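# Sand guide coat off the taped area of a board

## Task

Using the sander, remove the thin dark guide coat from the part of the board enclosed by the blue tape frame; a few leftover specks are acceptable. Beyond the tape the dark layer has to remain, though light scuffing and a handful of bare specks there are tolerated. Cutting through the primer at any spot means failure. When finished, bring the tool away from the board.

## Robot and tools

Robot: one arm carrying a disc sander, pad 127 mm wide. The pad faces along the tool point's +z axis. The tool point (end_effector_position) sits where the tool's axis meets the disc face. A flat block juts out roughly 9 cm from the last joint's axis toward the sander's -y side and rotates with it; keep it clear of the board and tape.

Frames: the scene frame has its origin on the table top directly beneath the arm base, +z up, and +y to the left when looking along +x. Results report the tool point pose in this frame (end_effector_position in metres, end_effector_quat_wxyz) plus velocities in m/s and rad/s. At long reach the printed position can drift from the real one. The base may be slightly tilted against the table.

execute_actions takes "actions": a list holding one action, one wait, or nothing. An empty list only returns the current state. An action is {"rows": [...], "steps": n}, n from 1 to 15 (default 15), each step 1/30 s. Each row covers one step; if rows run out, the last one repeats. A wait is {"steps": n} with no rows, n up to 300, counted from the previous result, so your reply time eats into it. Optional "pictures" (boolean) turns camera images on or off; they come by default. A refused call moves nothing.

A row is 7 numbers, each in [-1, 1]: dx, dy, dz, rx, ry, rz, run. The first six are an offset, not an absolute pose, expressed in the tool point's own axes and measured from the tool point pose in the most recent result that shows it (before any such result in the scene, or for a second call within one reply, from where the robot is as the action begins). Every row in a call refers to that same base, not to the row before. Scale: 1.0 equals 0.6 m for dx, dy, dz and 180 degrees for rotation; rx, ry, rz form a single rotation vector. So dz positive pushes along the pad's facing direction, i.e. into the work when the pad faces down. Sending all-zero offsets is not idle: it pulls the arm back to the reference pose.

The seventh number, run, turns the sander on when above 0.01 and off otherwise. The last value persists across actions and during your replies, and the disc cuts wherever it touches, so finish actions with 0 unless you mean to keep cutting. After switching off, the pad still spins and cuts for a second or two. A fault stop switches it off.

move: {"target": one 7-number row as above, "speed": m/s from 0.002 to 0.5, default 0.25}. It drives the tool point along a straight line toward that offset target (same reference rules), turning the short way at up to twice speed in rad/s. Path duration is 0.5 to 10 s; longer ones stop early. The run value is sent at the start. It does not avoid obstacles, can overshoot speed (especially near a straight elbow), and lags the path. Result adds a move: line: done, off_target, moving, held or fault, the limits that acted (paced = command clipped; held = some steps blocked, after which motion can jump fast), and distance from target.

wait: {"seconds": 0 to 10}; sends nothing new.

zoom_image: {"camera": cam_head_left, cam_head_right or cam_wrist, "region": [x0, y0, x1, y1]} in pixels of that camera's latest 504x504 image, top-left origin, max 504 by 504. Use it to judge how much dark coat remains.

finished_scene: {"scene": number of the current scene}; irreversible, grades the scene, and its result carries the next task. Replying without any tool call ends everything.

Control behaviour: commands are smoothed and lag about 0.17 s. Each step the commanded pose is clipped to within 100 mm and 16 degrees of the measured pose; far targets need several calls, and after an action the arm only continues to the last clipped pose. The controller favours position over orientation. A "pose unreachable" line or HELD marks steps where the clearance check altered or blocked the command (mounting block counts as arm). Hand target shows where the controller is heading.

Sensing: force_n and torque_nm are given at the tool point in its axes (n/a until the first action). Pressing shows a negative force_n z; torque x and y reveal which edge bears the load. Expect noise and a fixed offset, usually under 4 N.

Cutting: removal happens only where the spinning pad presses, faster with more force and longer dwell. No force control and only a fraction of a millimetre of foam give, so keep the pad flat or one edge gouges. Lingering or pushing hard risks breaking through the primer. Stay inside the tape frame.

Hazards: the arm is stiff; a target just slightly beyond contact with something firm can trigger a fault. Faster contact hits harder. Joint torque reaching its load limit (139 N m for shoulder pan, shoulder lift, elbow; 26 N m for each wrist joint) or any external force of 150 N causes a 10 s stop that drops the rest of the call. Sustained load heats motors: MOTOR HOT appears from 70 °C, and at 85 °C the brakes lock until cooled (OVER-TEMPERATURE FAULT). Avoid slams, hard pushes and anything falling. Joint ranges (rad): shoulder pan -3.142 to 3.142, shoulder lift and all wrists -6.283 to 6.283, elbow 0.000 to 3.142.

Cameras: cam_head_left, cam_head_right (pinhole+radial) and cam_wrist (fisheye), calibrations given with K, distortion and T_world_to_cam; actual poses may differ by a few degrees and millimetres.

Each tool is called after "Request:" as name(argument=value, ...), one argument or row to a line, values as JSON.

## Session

Request:
execute_actions(
  actions=[],
)

Scene clock: 0.00 s of 5400.00 s.
end_effector_position=(+0.3787, -0.2268, +0.5250) force_n=(-1.4, -0.8, +1.0) torque_nm=(-0.33, +0.11, +0.03) end_effector_quat_wxyz=(-0.206, +0.593, +0.722, +0.292) end_effector_velocity=(-0.000, +0.000, -0.000) end_effector_angular_velocity=(+0.000, +0.002, +0.001)
Joint positions: [-0.339 -1.815  1.647 -1.405 -1.571 -1.912]
Joint velocities: [ 0.     0.    -0.     0.003  0.     0.   ]
Motor temperatures (°C, as the motors report them): [24 24 26 34 32 31]
Hand target: +0.379, -0.227, +0.525; -0.206, +0.593, +0.722, +0.292
camera_calibration (this result's frames):
cam_wrist: T_world_to_cam=[[-0.1773, 0.71555, 0.675687, -0.120992], [0.915311, -0.132382, 0.38037, -0.542902], [0.361623, 0.685903, -0.631479, 0.465189], [0, 0, 0, 1]] pos_world=[0.307249, -0.30437, 0.582013]

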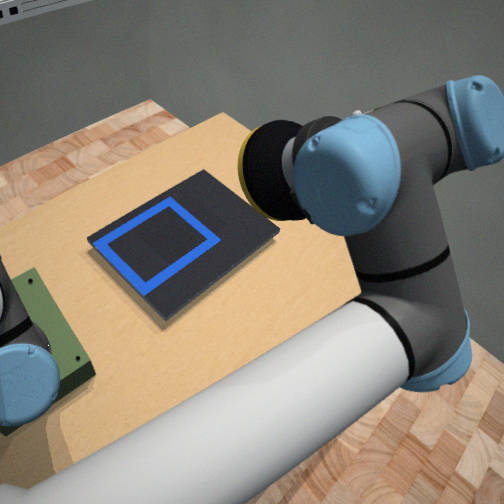

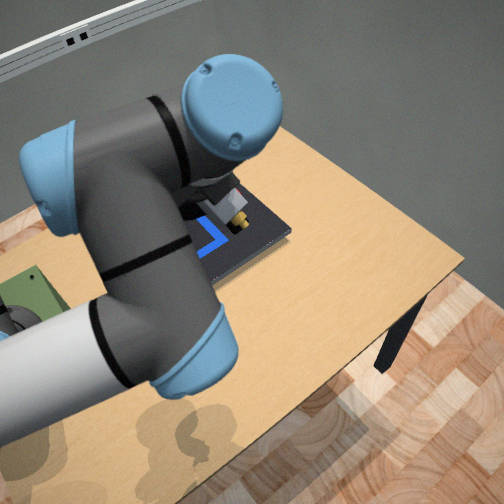

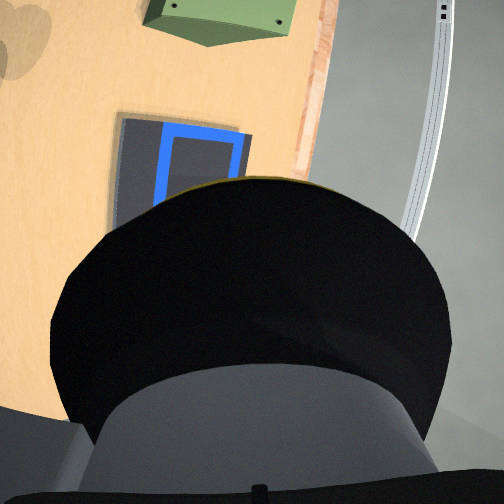

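Request:
zoom_image(
  camera="cam_head_left",
  region=[80, 150, 290, 330],
)

Region (80, 150, 290, 330) of cam_head_left's 504x504 image, scaled by 2.400, with more detail than that image has; it fills the top 432 rows of this view, and the rest is white.

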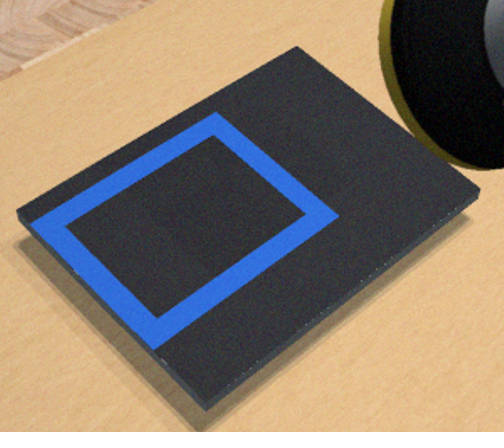

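Request:
move(
  target=[0.17543, 0.35278, 0.58235, 0.04124, -0.2292, 0.05521, 0],
  speed=0.35,
)

Scene clock: 43.27 s of 5400.00 s.
end_effector_position=(+0.5796, +0.1104, +0.3700) force_n=(-2.2, +0.7, +1.0) torque_nm=(-0.02, +0.15, +0.00) end_effector_quat_wxyz=(-0.001, +0.702, +0.712, +0.000) end_effector_velocity=(+0.002, +0.001, -0.000) end_effector_angular_velocity=(-0.003, +0.002, -0.002)
Joint positions: [ 0.17  -0.875  1.47  -1.805 -2.22  -1.098]
Joint velocities: [ 0.001  0.007 -0.009  0.007 -0.001  0.005]
Motor temperatures (°C, as the motors report them): [24 24 26 34 32 31]
Hand target: +0.580, +0.111, +0.370; -0.001, +0.702, +0.712, -0.000
Off the commanded pose: 0.000 m, 0 deg.
move: done
camera_calibration (this result's frames):
cam_wrist: T_world_to_cam=[[0.0220653, 0.999069, 0.0370738, -0.132485], [0.944695, -0.0329724, 0.326289, -0.631173], [0.327208, 0.0278238, -0.944543, 0.271747], [0, 0, 0, 1]] pos_world=[0.510272, 0.103989, 0.467533]

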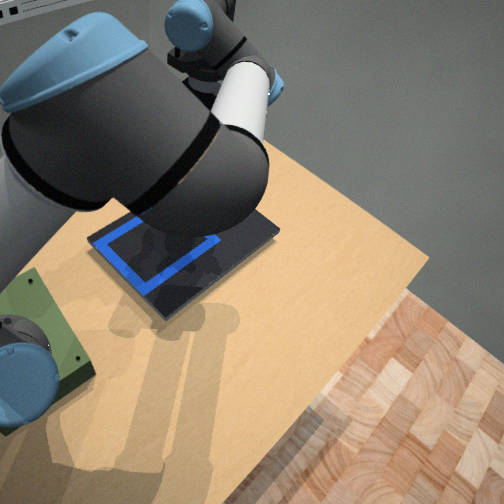

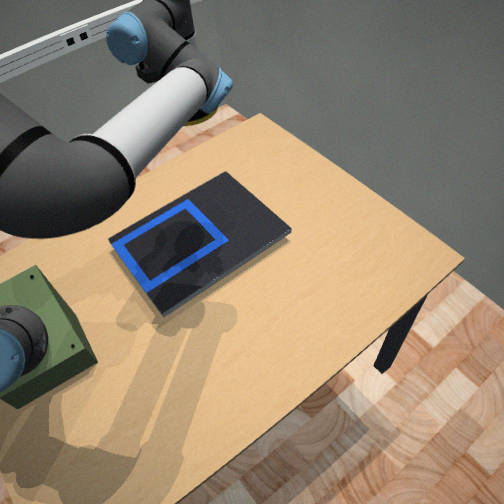

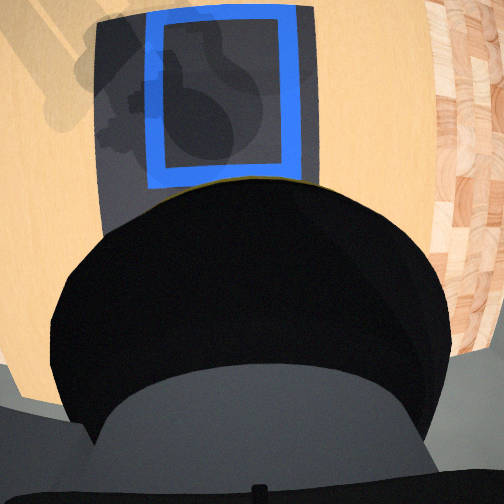

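Request:
zoom_image(
  camera="cam_wrist",
  region=[80, 0, 332, 210],
)

Request:
zoom_image(
  camera="cam_head_right",
  region=[95, 160, 305, 330],
)

Region (80, 0, 332, 210) of cam_wrist's 504x504 image, scaled by 2.000, with more detail than that image has.

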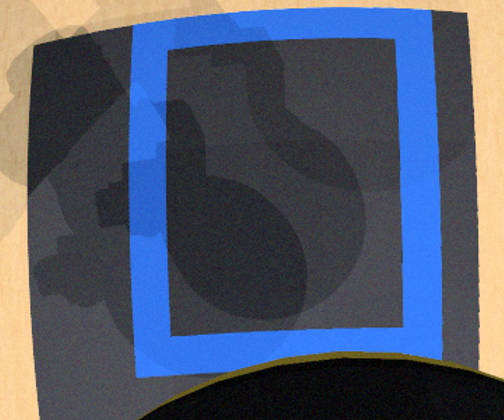

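Region (95, 160, 305, 330) of cam_head_right's 504x504 image, scaled by 2.400, with more detail than that image has; it fills the top 408 rows of this view, and the rest is white.

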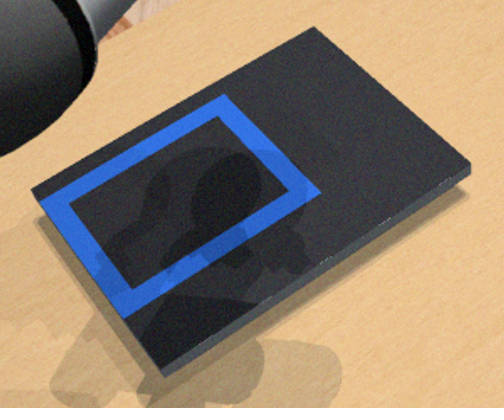

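Request:
zoom_image(
  camera="cam_wrist",
  region=[135, 0, 198, 63],
)

Request:
zoom_image(
  camera="cam_wrist",
  region=[260, 0, 323, 63],
)

Request:
zoom_image(
  camera="cam_wrist",
  region=[135, 140, 198, 203],
)

Request:
zoom_image(
  camera="cam_wrist",
  region=[260, 135, 323, 198],
)

Region (135, 0, 198, 63) of cam_wrist's 504x504 image, scaled by 8.000, with more detail than that image has.

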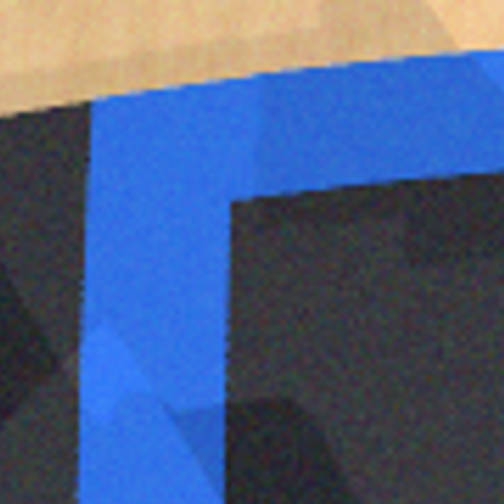

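Region (260, 0, 323, 63) of cam_wrist's 504x504 image, scaled by 8.000, with more detail than that image has.

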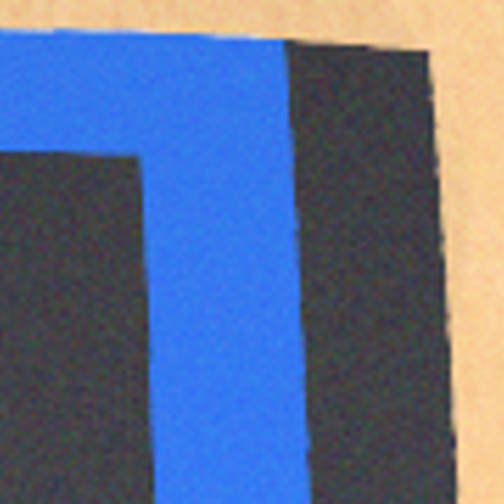

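Region (135, 140, 198, 203) of cam_wrist's 504x504 image, scaled by 8.000, with more detail than that image has.

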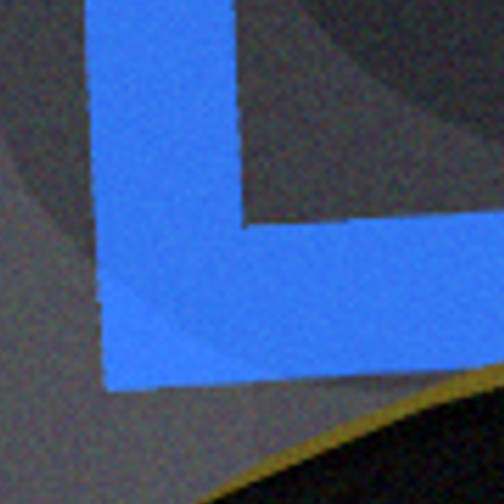

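Region (260, 135, 323, 198) of cam_wrist's 504x504 image, scaled by 8.000, with more detail than that image has.

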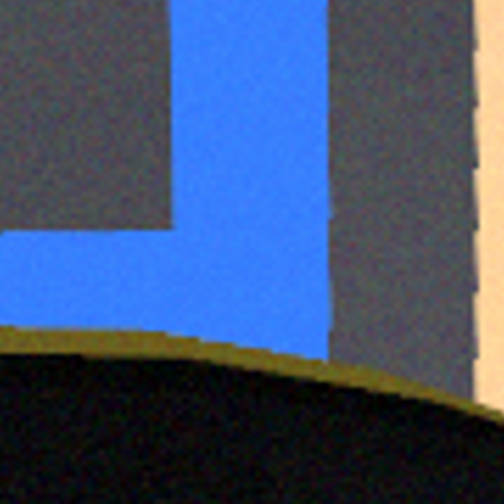

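Request:
move(
  target=[-0.03618, -0.24715, 0.52667, 0, -0.0009, 0.0032, 0],
  speed=0.3,
)

Request:
execute_actions(
  actions=[
    {"steps": 10},
  ],
)

Scene clock: 85.83 s of 5400.00 s.
end_effector_position=(+0.4311, +0.0871, +0.0540) force_n=(-3.9, +0.7, +1.0) torque_nm=(-0.12, +0.31, -0.05) end_effector_quat_wxyz=(+0.000, +0.705, +0.709, -0.001) end_effector_velocity=(-0.000, +0.000, -0.002) end_effector_angular_velocity=(+0.002, -0.004, +0.002)
Joint positions: [-0.165 -0.656  2.218 -3.043 -2.3   -1.512]
Joint velocities: [-0.003  0.006  0.003 -0.017  0.001 -0.01 ]
Motor temperatures (°C, as the motors report them): [24 24 26 34 32 31]
Hand target: +0.431, +0.087, +0.054; +0.000, +0.705, +0.709, -0.001
Off the commanded pose: 0.000 m, 0 deg.
move: done
camera_calibration (this result's frames):
cam_wrist: T_world_to_cam=[[0.0323312, 0.998925, 0.0332182, -0.098365], [0.94447, -0.0414088, 0.325979, -0.387705], [0.327004, 0.0208343, -0.944793, 0.0232758], [0, 0, 0, 1]] pos_world=[0.361745, 0.0817199, 0.151642]

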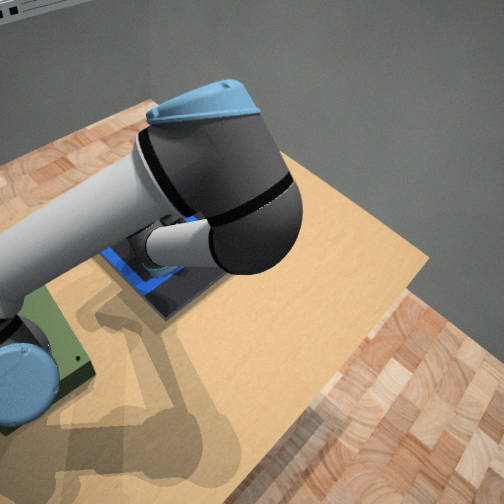

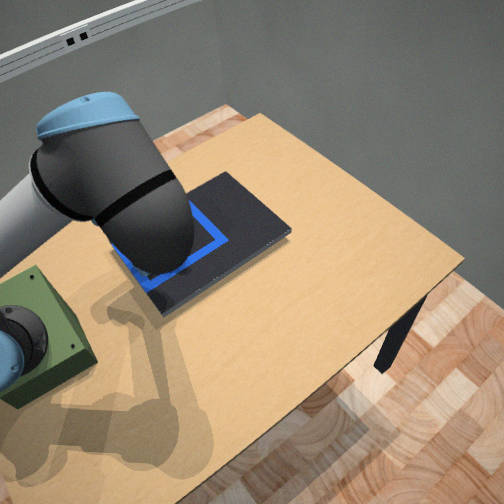

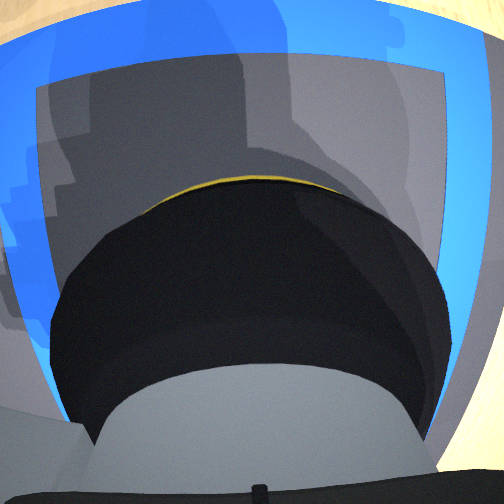

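Scene clock: 86.17 s of 5400.00 s.
end_effector_position=(+0.4310, +0.0871, +0.0538) force_n=(-2.8, +0.3, +0.1) torque_nm=(-0.02, +0.27, -0.10) end_effector_quat_wxyz=(+0.000, +0.705, +0.709, -0.001) end_effector_velocity=(-0.001, +0.000, -0.000) end_effector_angular_velocity=(+0.000, +0.001, +0.001)
Joint positions: [-0.165 -0.656  2.218 -3.045 -2.3   -1.513]
Joint velocities: [-0.    -0.     0.001  0.001  0.    -0.   ]
Motor temperatures (°C, as the motors report them): [24 24 26 34 32 31]
Hand target: +0.431, +0.087, +0.054; +0.000, +0.705, +0.709, -0.001
Off the commanded pose: 0.000 m, 0 deg.
Steps of this call (steps 1 to 10: nothing new was sent). Readings (end_effector_position | what the end effector reports):
1: (+0.4311, +0.0871, +0.0540) | force_n=(-3.1, +1.2, -0.3) torque_nm=(-0.04, +0.19, -0.10)
2: (+0.4311, +0.0871, +0.0539) | force_n=(-2.5, -0.6, -0.1) torque_nm=(-0.23, +0.17, -0.03)
4: (+0.4311, +0.0871, +0.0539) | force_n=(-2.0, -2.4, -0.4) torque_nm=(-0.57, +0.01, -0.04)
8: (+0.4310, +0.0871, +0.0538) | force_n=(-1.4, +0.9, +2.3) torque_nm=(-0.17, +0.00, -0.16)
10: the state above
camera_calibration (this result's frames):
cam_wrist: T_world_to_cam=[[0.0322559, 0.998922, 0.0333952, -0.0983502], [0.944332, -0.0414044, 0.326378, -0.387594], [0.327409, 0.0210085, -0.944649, 0.0229308], [0, 0, 0, 1]] pos_world=[0.361682, 0.0817143, 0.151448]

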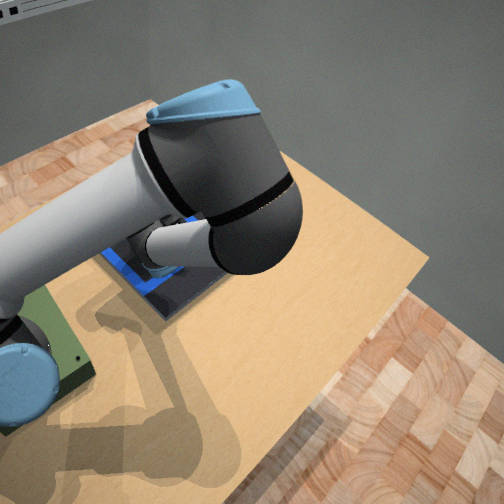

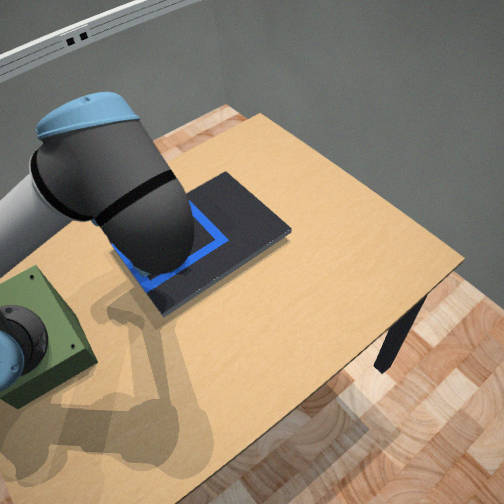

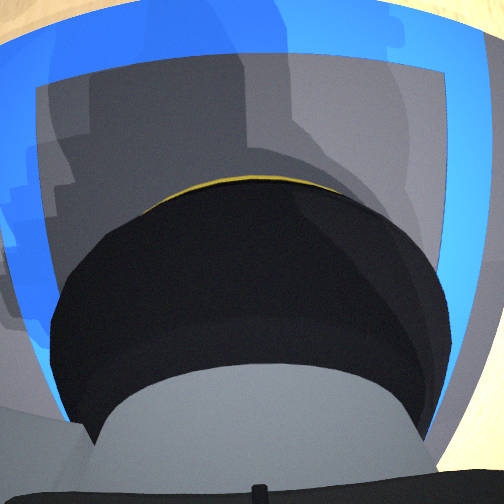

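Request:
zoom_image(
  camera="cam_wrist",
  region=[10, 60, 73, 123],
)

Request:
zoom_image(
  camera="cam_wrist",
  region=[420, 20, 504, 104],
)

Request:
zoom_image(
  camera="cam_wrist",
  region=[0, 150, 504, 460],
)

Region (10, 60, 73, 123) of cam_wrist's 504x504 image, scaled by 8.000, with more detail than that image has.

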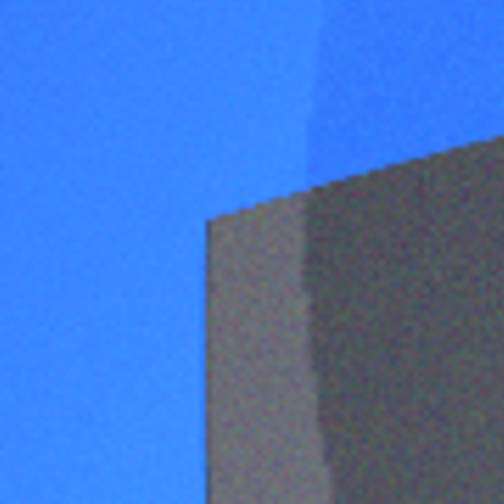

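Region (420, 20, 504, 104) of cam_wrist's 504x504 image, scaled by 6.000, with more detail than that image has.

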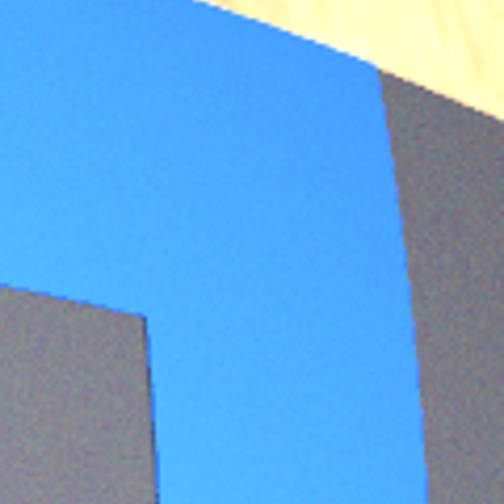

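Region (0, 150, 504, 460) of cam_wrist's 504x504 image, scaled by 1.000; it fills the top 310 rows of this view, and the rest is white.

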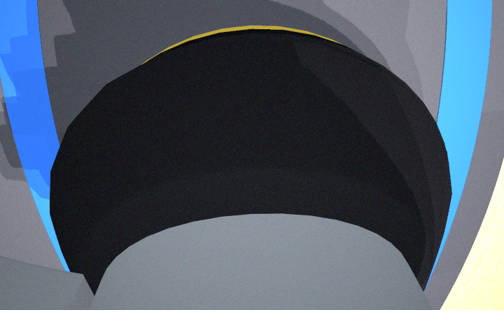

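Request:
execute_actions(
  actions=[
    {"rows": [[-0.0002,-0.0006,0.002,0,0,0,0],[-0.0004,-0.0012,0.0045,0,0,0,0],[-0.0006,-0.002,0.007,0,0,0,0],[-0.00083,-0.00283,0.0095,0,0,0,0],[-0.00083,-0.00283,0.0115,0,0,0,0],[-0.00083,-0.00283,0.013,0,0,0,0],[-0.00083,-0.00283,0.0139,0,0,0,0]], "steps": 15},
  ],
  pictures=false,
)

Scene clock: 139.97 s of 5400.00 s.
end_effector_position=(+0.4293, +0.0866, +0.0457) force_n=(+0.7, +1.5, +0.8) torque_nm=(-0.05, -0.25, -0.13) end_effector_quat_wxyz=(+0.000, +0.705, +0.709, -0.001) end_effector_velocity=(+0.000, -0.000, -0.002) end_effector_angular_velocity=(+0.000, -0.002, -0.001)
Joint positions: [-0.178 -0.635  2.222 -3.08  -2.301 -1.53 ]
Joint velocities: [-0.004  0.006  0.    -0.011 -0.    -0.005]
Motor temperatures (°C, as the motors report them): [24 24 26 34 32 31]
Hand target: +0.429, +0.087, +0.045; +0.000, +0.705, +0.709, -0.001
Off the commanded pose: 0.000 m, 0 deg.
Steps of this call (steps 1 to 1599: nothing new was sent; steps 1600 to 1614: all 15 steps of this action). Readings (end_effector_position | what the end effector reports):
1600: (+0.4310, +0.0871, +0.0538) | force_n=(-3.2, -0.7, +0.4) torque_nm=(-0.20, +0.21, +0.04)
1601: (+0.4310, +0.0871, +0.0535) | force_n=(-1.4, -0.6, +1.1) torque_nm=(-0.21, +0.04, -0.01)
1603: (+0.4306, +0.0870, +0.0521) | force_n=(-2.3, -0.1, -0.5) torque_nm=(-0.19, +0.27, -0.09)
1607: (+0.4296, +0.0867, +0.0480) | force_n=(-1.7, +0.0, +1.0) torque_nm=(-0.12, -0.06, -0.01)
1614: the state above

Request:
execute_actions(
  actions=[
    {"rows": [[0,0,0.0008,0,0,0,0],[0,0,0.0012,0,0,0,0],[0,0,0.0016,0,0,0,0],[0,0,0.002,0,0,0,0]], "steps": 12},
  ],
  pictures=false,
)

Scene clock: 142.30 s of 5400.00 s.
end_effector_position=(+0.4292, +0.0866, +0.0445) force_n=(-3.0, -0.4, -1.5) torque_nm=(-0.26, +0.27, +0.01) end_effector_quat_wxyz=(+0.000, +0.705, +0.709, -0.001) end_effector_velocity=(+0.000, +0.000, -0.001) end_effector_angular_velocity=(+0.000, -0.000, -0.001)
Joint positions: [-0.18  -0.632  2.222 -3.084 -2.301 -1.532]
Joint velocities: [-0.001  0.003 -0.002 -0.002 -0.    -0.001]
Motor temperatures (°C, as the motors report them): [24 24 26 34 32 31]
Hand target: +0.429, +0.087, +0.045; +0.000, +0.705, +0.709, -0.001
Off the commanded pose: 0.000 m, 0 deg.
Steps of this call (steps 1 to 58: nothing new was sent; steps 59 to 70: all 12 steps of this action). Readings (end_effector_position | what the end effector reports):
59: (+0.4293, +0.0866, +0.0455) | force_n=(-3.3, -1.1, -1.9) torque_nm=(-0.32, +0.32, +0.13)
60: (+0.4293, +0.0866, +0.0454) | force_n=(-1.1, -1.5, +1.0) torque_nm=(-0.45, -0.11, -0.01)
62: (+0.4293, +0.0866, +0.0452) | force_n=(-2.9, +0.2, +0.9) torque_nm=(-0.01, +0.13, -0.11)
66: (+0.4292, +0.0866, +0.0447) | force_n=(-3.8, +0.3, -0.2) torque_nm=(-0.18, +0.42, +0.01)
70: the state above

Request:
execute_actions(
  actions=[
    {"rows": [[0,0,0.0004,0,0,0,0],[0,0,0.0008,0,0,0,0],[0,0,0.0012,0,0,0,0],[0,0,0.0015,0,0,0,0]], "steps": 12},
  ],
  pictures=false,
)

Scene clock: 144.03 s of 5400.00 s.
end_effector_position=(+0.4293, +0.0866, +0.0437) force_n=(-2.7, -0.8, -23.1) torque_nm=(-0.21, +0.44, -0.01) end_effector_quat_wxyz=(+0.000, +0.705, +0.709, -0.001) end_effector_velocity=(-0.002, +0.000, -0.001) end_effector_angular_velocity=(-0.000, +0.002, +0.003)
Joint positions: [-0.181 -0.63   2.221 -3.087 -2.301 -1.534]
Joint velocities: [-0.001  0.002  0.003 -0.002 -0.    -0.002]
Motor temperatures (°C, as the motors report them): [24 24 26 34 32 31]
Hand target: +0.429, +0.087, +0.044; +0.000, +0.705, +0.709, -0.001
Off the commanded pose: 0.000 m, 0 deg.
Steps of this call (steps 1 to 40: nothing new was sent; steps 41 to 52: all 12 steps of this action). Readings (end_effector_position | what the end effector reports):
41: (+0.4293, +0.0866, +0.0445) | force_n=(-2.3, -0.7, -3.3) torque_nm=(-0.20, +0.29, -0.03)
42: (+0.4293, +0.0866, +0.0445) | force_n=(-2.3, +0.3, +0.0) torque_nm=(-0.08, +0.18, -0.04)
44: (+0.4293, +0.0866, +0.0442) | force_n=(-2.5, -1.6, -4.0) torque_nm=(-0.39, +0.17, +0.05)
48: (+0.4293, +0.0866, +0.0438) | force_n=(-3.3, -3.6, -18.3) torque_nm=(-0.71, +0.37, +0.01)
52: the state above

Request:
execute_actions(
  actions=[
    {"steps": 10},
  ],
  pictures=true,
)

Request:
execute_actions(
  actions=[
    {"steps": 9},
  ],
  pictures=false,
)

Request:
execute_actions(
  actions=[
    {"steps": 9},
  ],
  pictures=false,
)

Scene clock: 146.87 s of 5400.00 s.
end_effector_position=(+0.4292, +0.0866, +0.0436) force_n=(+0.6, -0.6, -26.6) torque_nm=(-0.51, -0.07, +0.06) end_effector_quat_wxyz=(+0.000, +0.705, +0.709, -0.001) end_effector_velocity=(-0.000, +0.000, -0.000) end_effector_angular_velocity=(+0.000, +0.001, +0.001)
Joint positions: [-0.182 -0.63   2.221 -3.088 -2.301 -1.534]
Joint velocities: [-0.     0.001  0.    -0.     0.    -0.   ]
Motor temperatures (°C, as the motors report them): [24 24 26 34 32 31]
Hand target: +0.429, +0.087, +0.044; +0.000, +0.705, +0.709, -0.001
Off the commanded pose: 0.000 m, 0 deg.
Steps of this call (steps 1 to 85: nothing new was sent). Readings (end_effector_position | what the end effector reports):
1: (+0.4293, +0.0866, +0.0437) | force_n=(-4.8, -3.1, -24.2) torque_nm=(-0.51, +0.55, -0.06)
2: (+0.4292, +0.0866, +0.0437) | force_n=(-0.3, -3.0, -26.1) torque_nm=(-0.38, +0.15, +0.01)
4: (+0.4292, +0.0866, +0.0437) | force_n=(-5.8, -2.1, -25.6) torque_nm=(-0.44, +0.69, -0.05)
8: (+0.4292, +0.0866, +0.0436) | force_n=(+0.4, -3.7, -23.8) torque_nm=(-0.83, -0.06, -0.08)
85: the state above
camera_calibration (this result's frames):
cam_wrist: T_world_to_cam=[[0.0320713, 0.99893, 0.0333169, -0.0973676], [0.944444, -0.0411977, 0.326081, -0.382549], [0.327105, 0.021008, -0.944754, 0.014031], [0, 0, 0, 1]] pos_world=[0.359829, 0.0812086, 0.141242]

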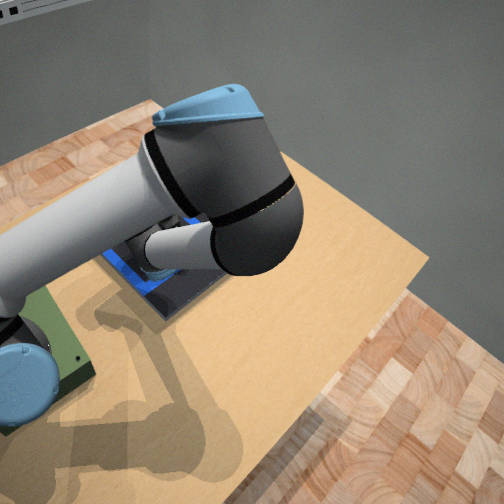

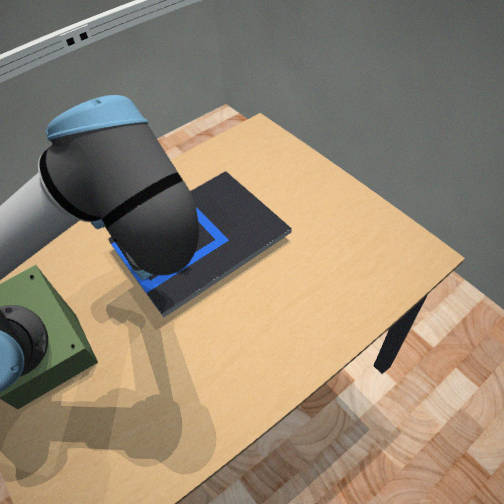

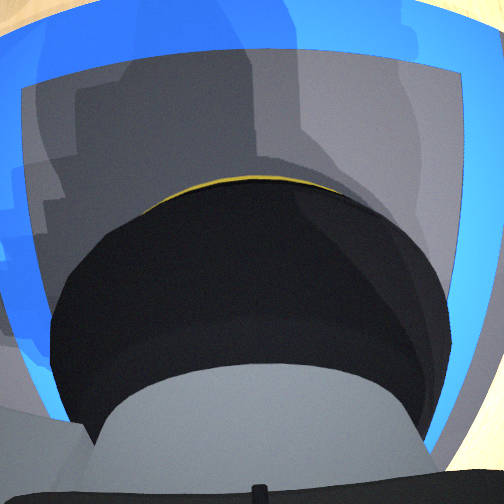

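Scene clock: 147.17 s of 5400.00 s.
end_effector_position=(+0.4292, +0.0866, +0.0436) force_n=(-1.5, +0.8, -26.8) torque_nm=(-0.29, +0.14, +0.05) end_effector_quat_wxyz=(+0.000, +0.705, +0.709, -0.001) end_effector_velocity=(+0.000, +0.000, -0.000) end_effector_angular_velocity=(+0.000, -0.000, -0.000)
Joint positions: [-0.182 -0.63   2.221 -3.088 -2.301 -1.534]
Joint velocities: [ 0.     0.001 -0.    -0.001  0.     0.   ]
Motor temperatures (°C, as the motors report them): [24 24 26 34 32 31]
Hand target: +0.429, +0.087, +0.044; +0.000, +0.705, +0.709, -0.001
Off the commanded pose: 0.000 m, 0 deg.
Steps of this call (steps 1 to 9: nothing new was sent). Readings (end_effector_position | what the end effector reports):
1: (+0.4292, +0.0866, +0.0436) | force_n=(-1.0, -0.7, -26.4) torque_nm=(-0.52, +0.19, -0.06)
2: (+0.4292, +0.0866, +0.0436) | force_n=(-0.5, +3.1, -28.0) torque_nm=(-0.01, +0.00, +0.02)
4: (+0.4292, +0.0866, +0.0436) | force_n=(-0.7, -1.5, -25.9) torque_nm=(-0.62, +0.10, +0.06)
8: (+0.4292, +0.0866, +0.0436) | force_n=(-1.7, -0.2, -29.2) torque_nm=(-0.57, +0.14, -0.09)
9: the state above

Scene clock: 147.47 s of 5400.00 s.
end_effector_position=(+0.4292, +0.0866, +0.0436) force_n=(-1.6, +0.7, -25.4) torque_nm=(-0.40, +0.24, -0.05) end_effector_quat_wxyz=(+0.000, +0.705, +0.709, -0.001) end_effector_velocity=(-0.000, +0.000, -0.000) end_effector_angular_velocity=(-0.000, +0.000, -0.001)
Joint positions: [-0.182 -0.63   2.221 -3.088 -2.301 -1.534]
Joint velocities: [ 0.     0.001 -0.    -0.    -0.     0.001]
Motor temperatures (°C, as the motors report them): [24 24 26 34 32 31]
Hand target: +0.429, +0.087, +0.044; +0.000, +0.705, +0.709, -0.001
Off the commanded pose: 0.000 m, 0 deg.
Steps of this call (steps 1 to 9: nothing new was sent). Readings (end_effector_position | what the end effector reports):
1: (+0.4292, +0.0866, +0.0436) | force_n=(-4.3, +1.2, -27.8) torque_nm=(-0.20, +0.51, +0.04)
2: (+0.4292, +0.0866, +0.0436) | force_n=(-1.0, -1.0, -24.2) torque_nm=(-0.59, +0.04, -0.06)
4: (+0.4292, +0.0866, +0.0436) | force_n=(-4.2, -2.7, -27.8) torque_nm=(-0.78, +0.55, +0.04)
8: (+0.4292, +0.0866, +0.0436) | force_n=(-3.3, -0.4, -27.3) torque_nm=(-0.61, +0.36, -0.16)
9: the state above

Request:
zoom_image(
  camera="cam_wrist",
  region=[0, 60, 63, 123],
)

Request:
zoom_image(
  camera="cam_wrist",
  region=[430, 40, 493, 103],
)

Request:
zoom_image(
  camera="cam_wrist",
  region=[120, 150, 400, 260],
)

Region (0, 60, 63, 123) of cam_wrist's 504x504 image, scaled by 8.000, with more detail than that image has.

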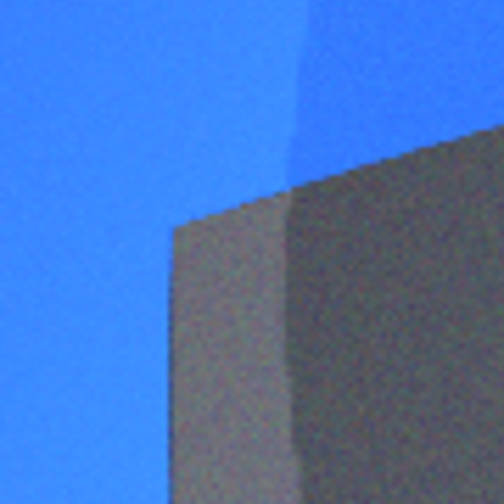

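Region (430, 40, 493, 103) of cam_wrist's 504x504 image, scaled by 8.000, with more detail than that image has.

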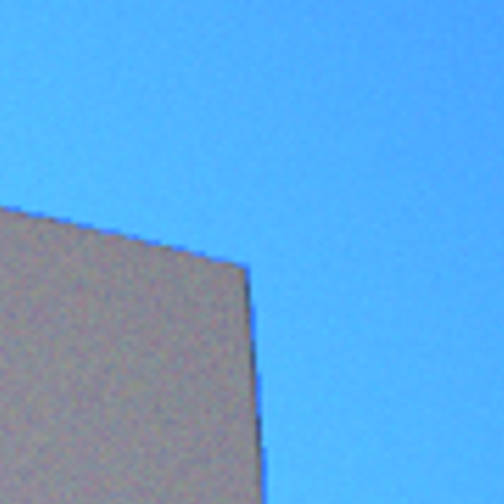

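Region (120, 150, 400, 260) of cam_wrist's 504x504 image, scaled by 1.800, with more detail than that image has; it fills the top 198 rows of this view, and the rest is white.

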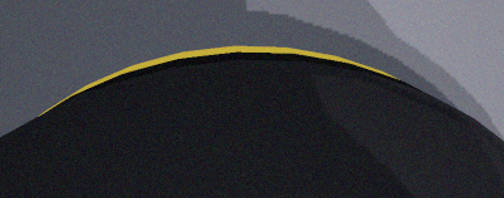

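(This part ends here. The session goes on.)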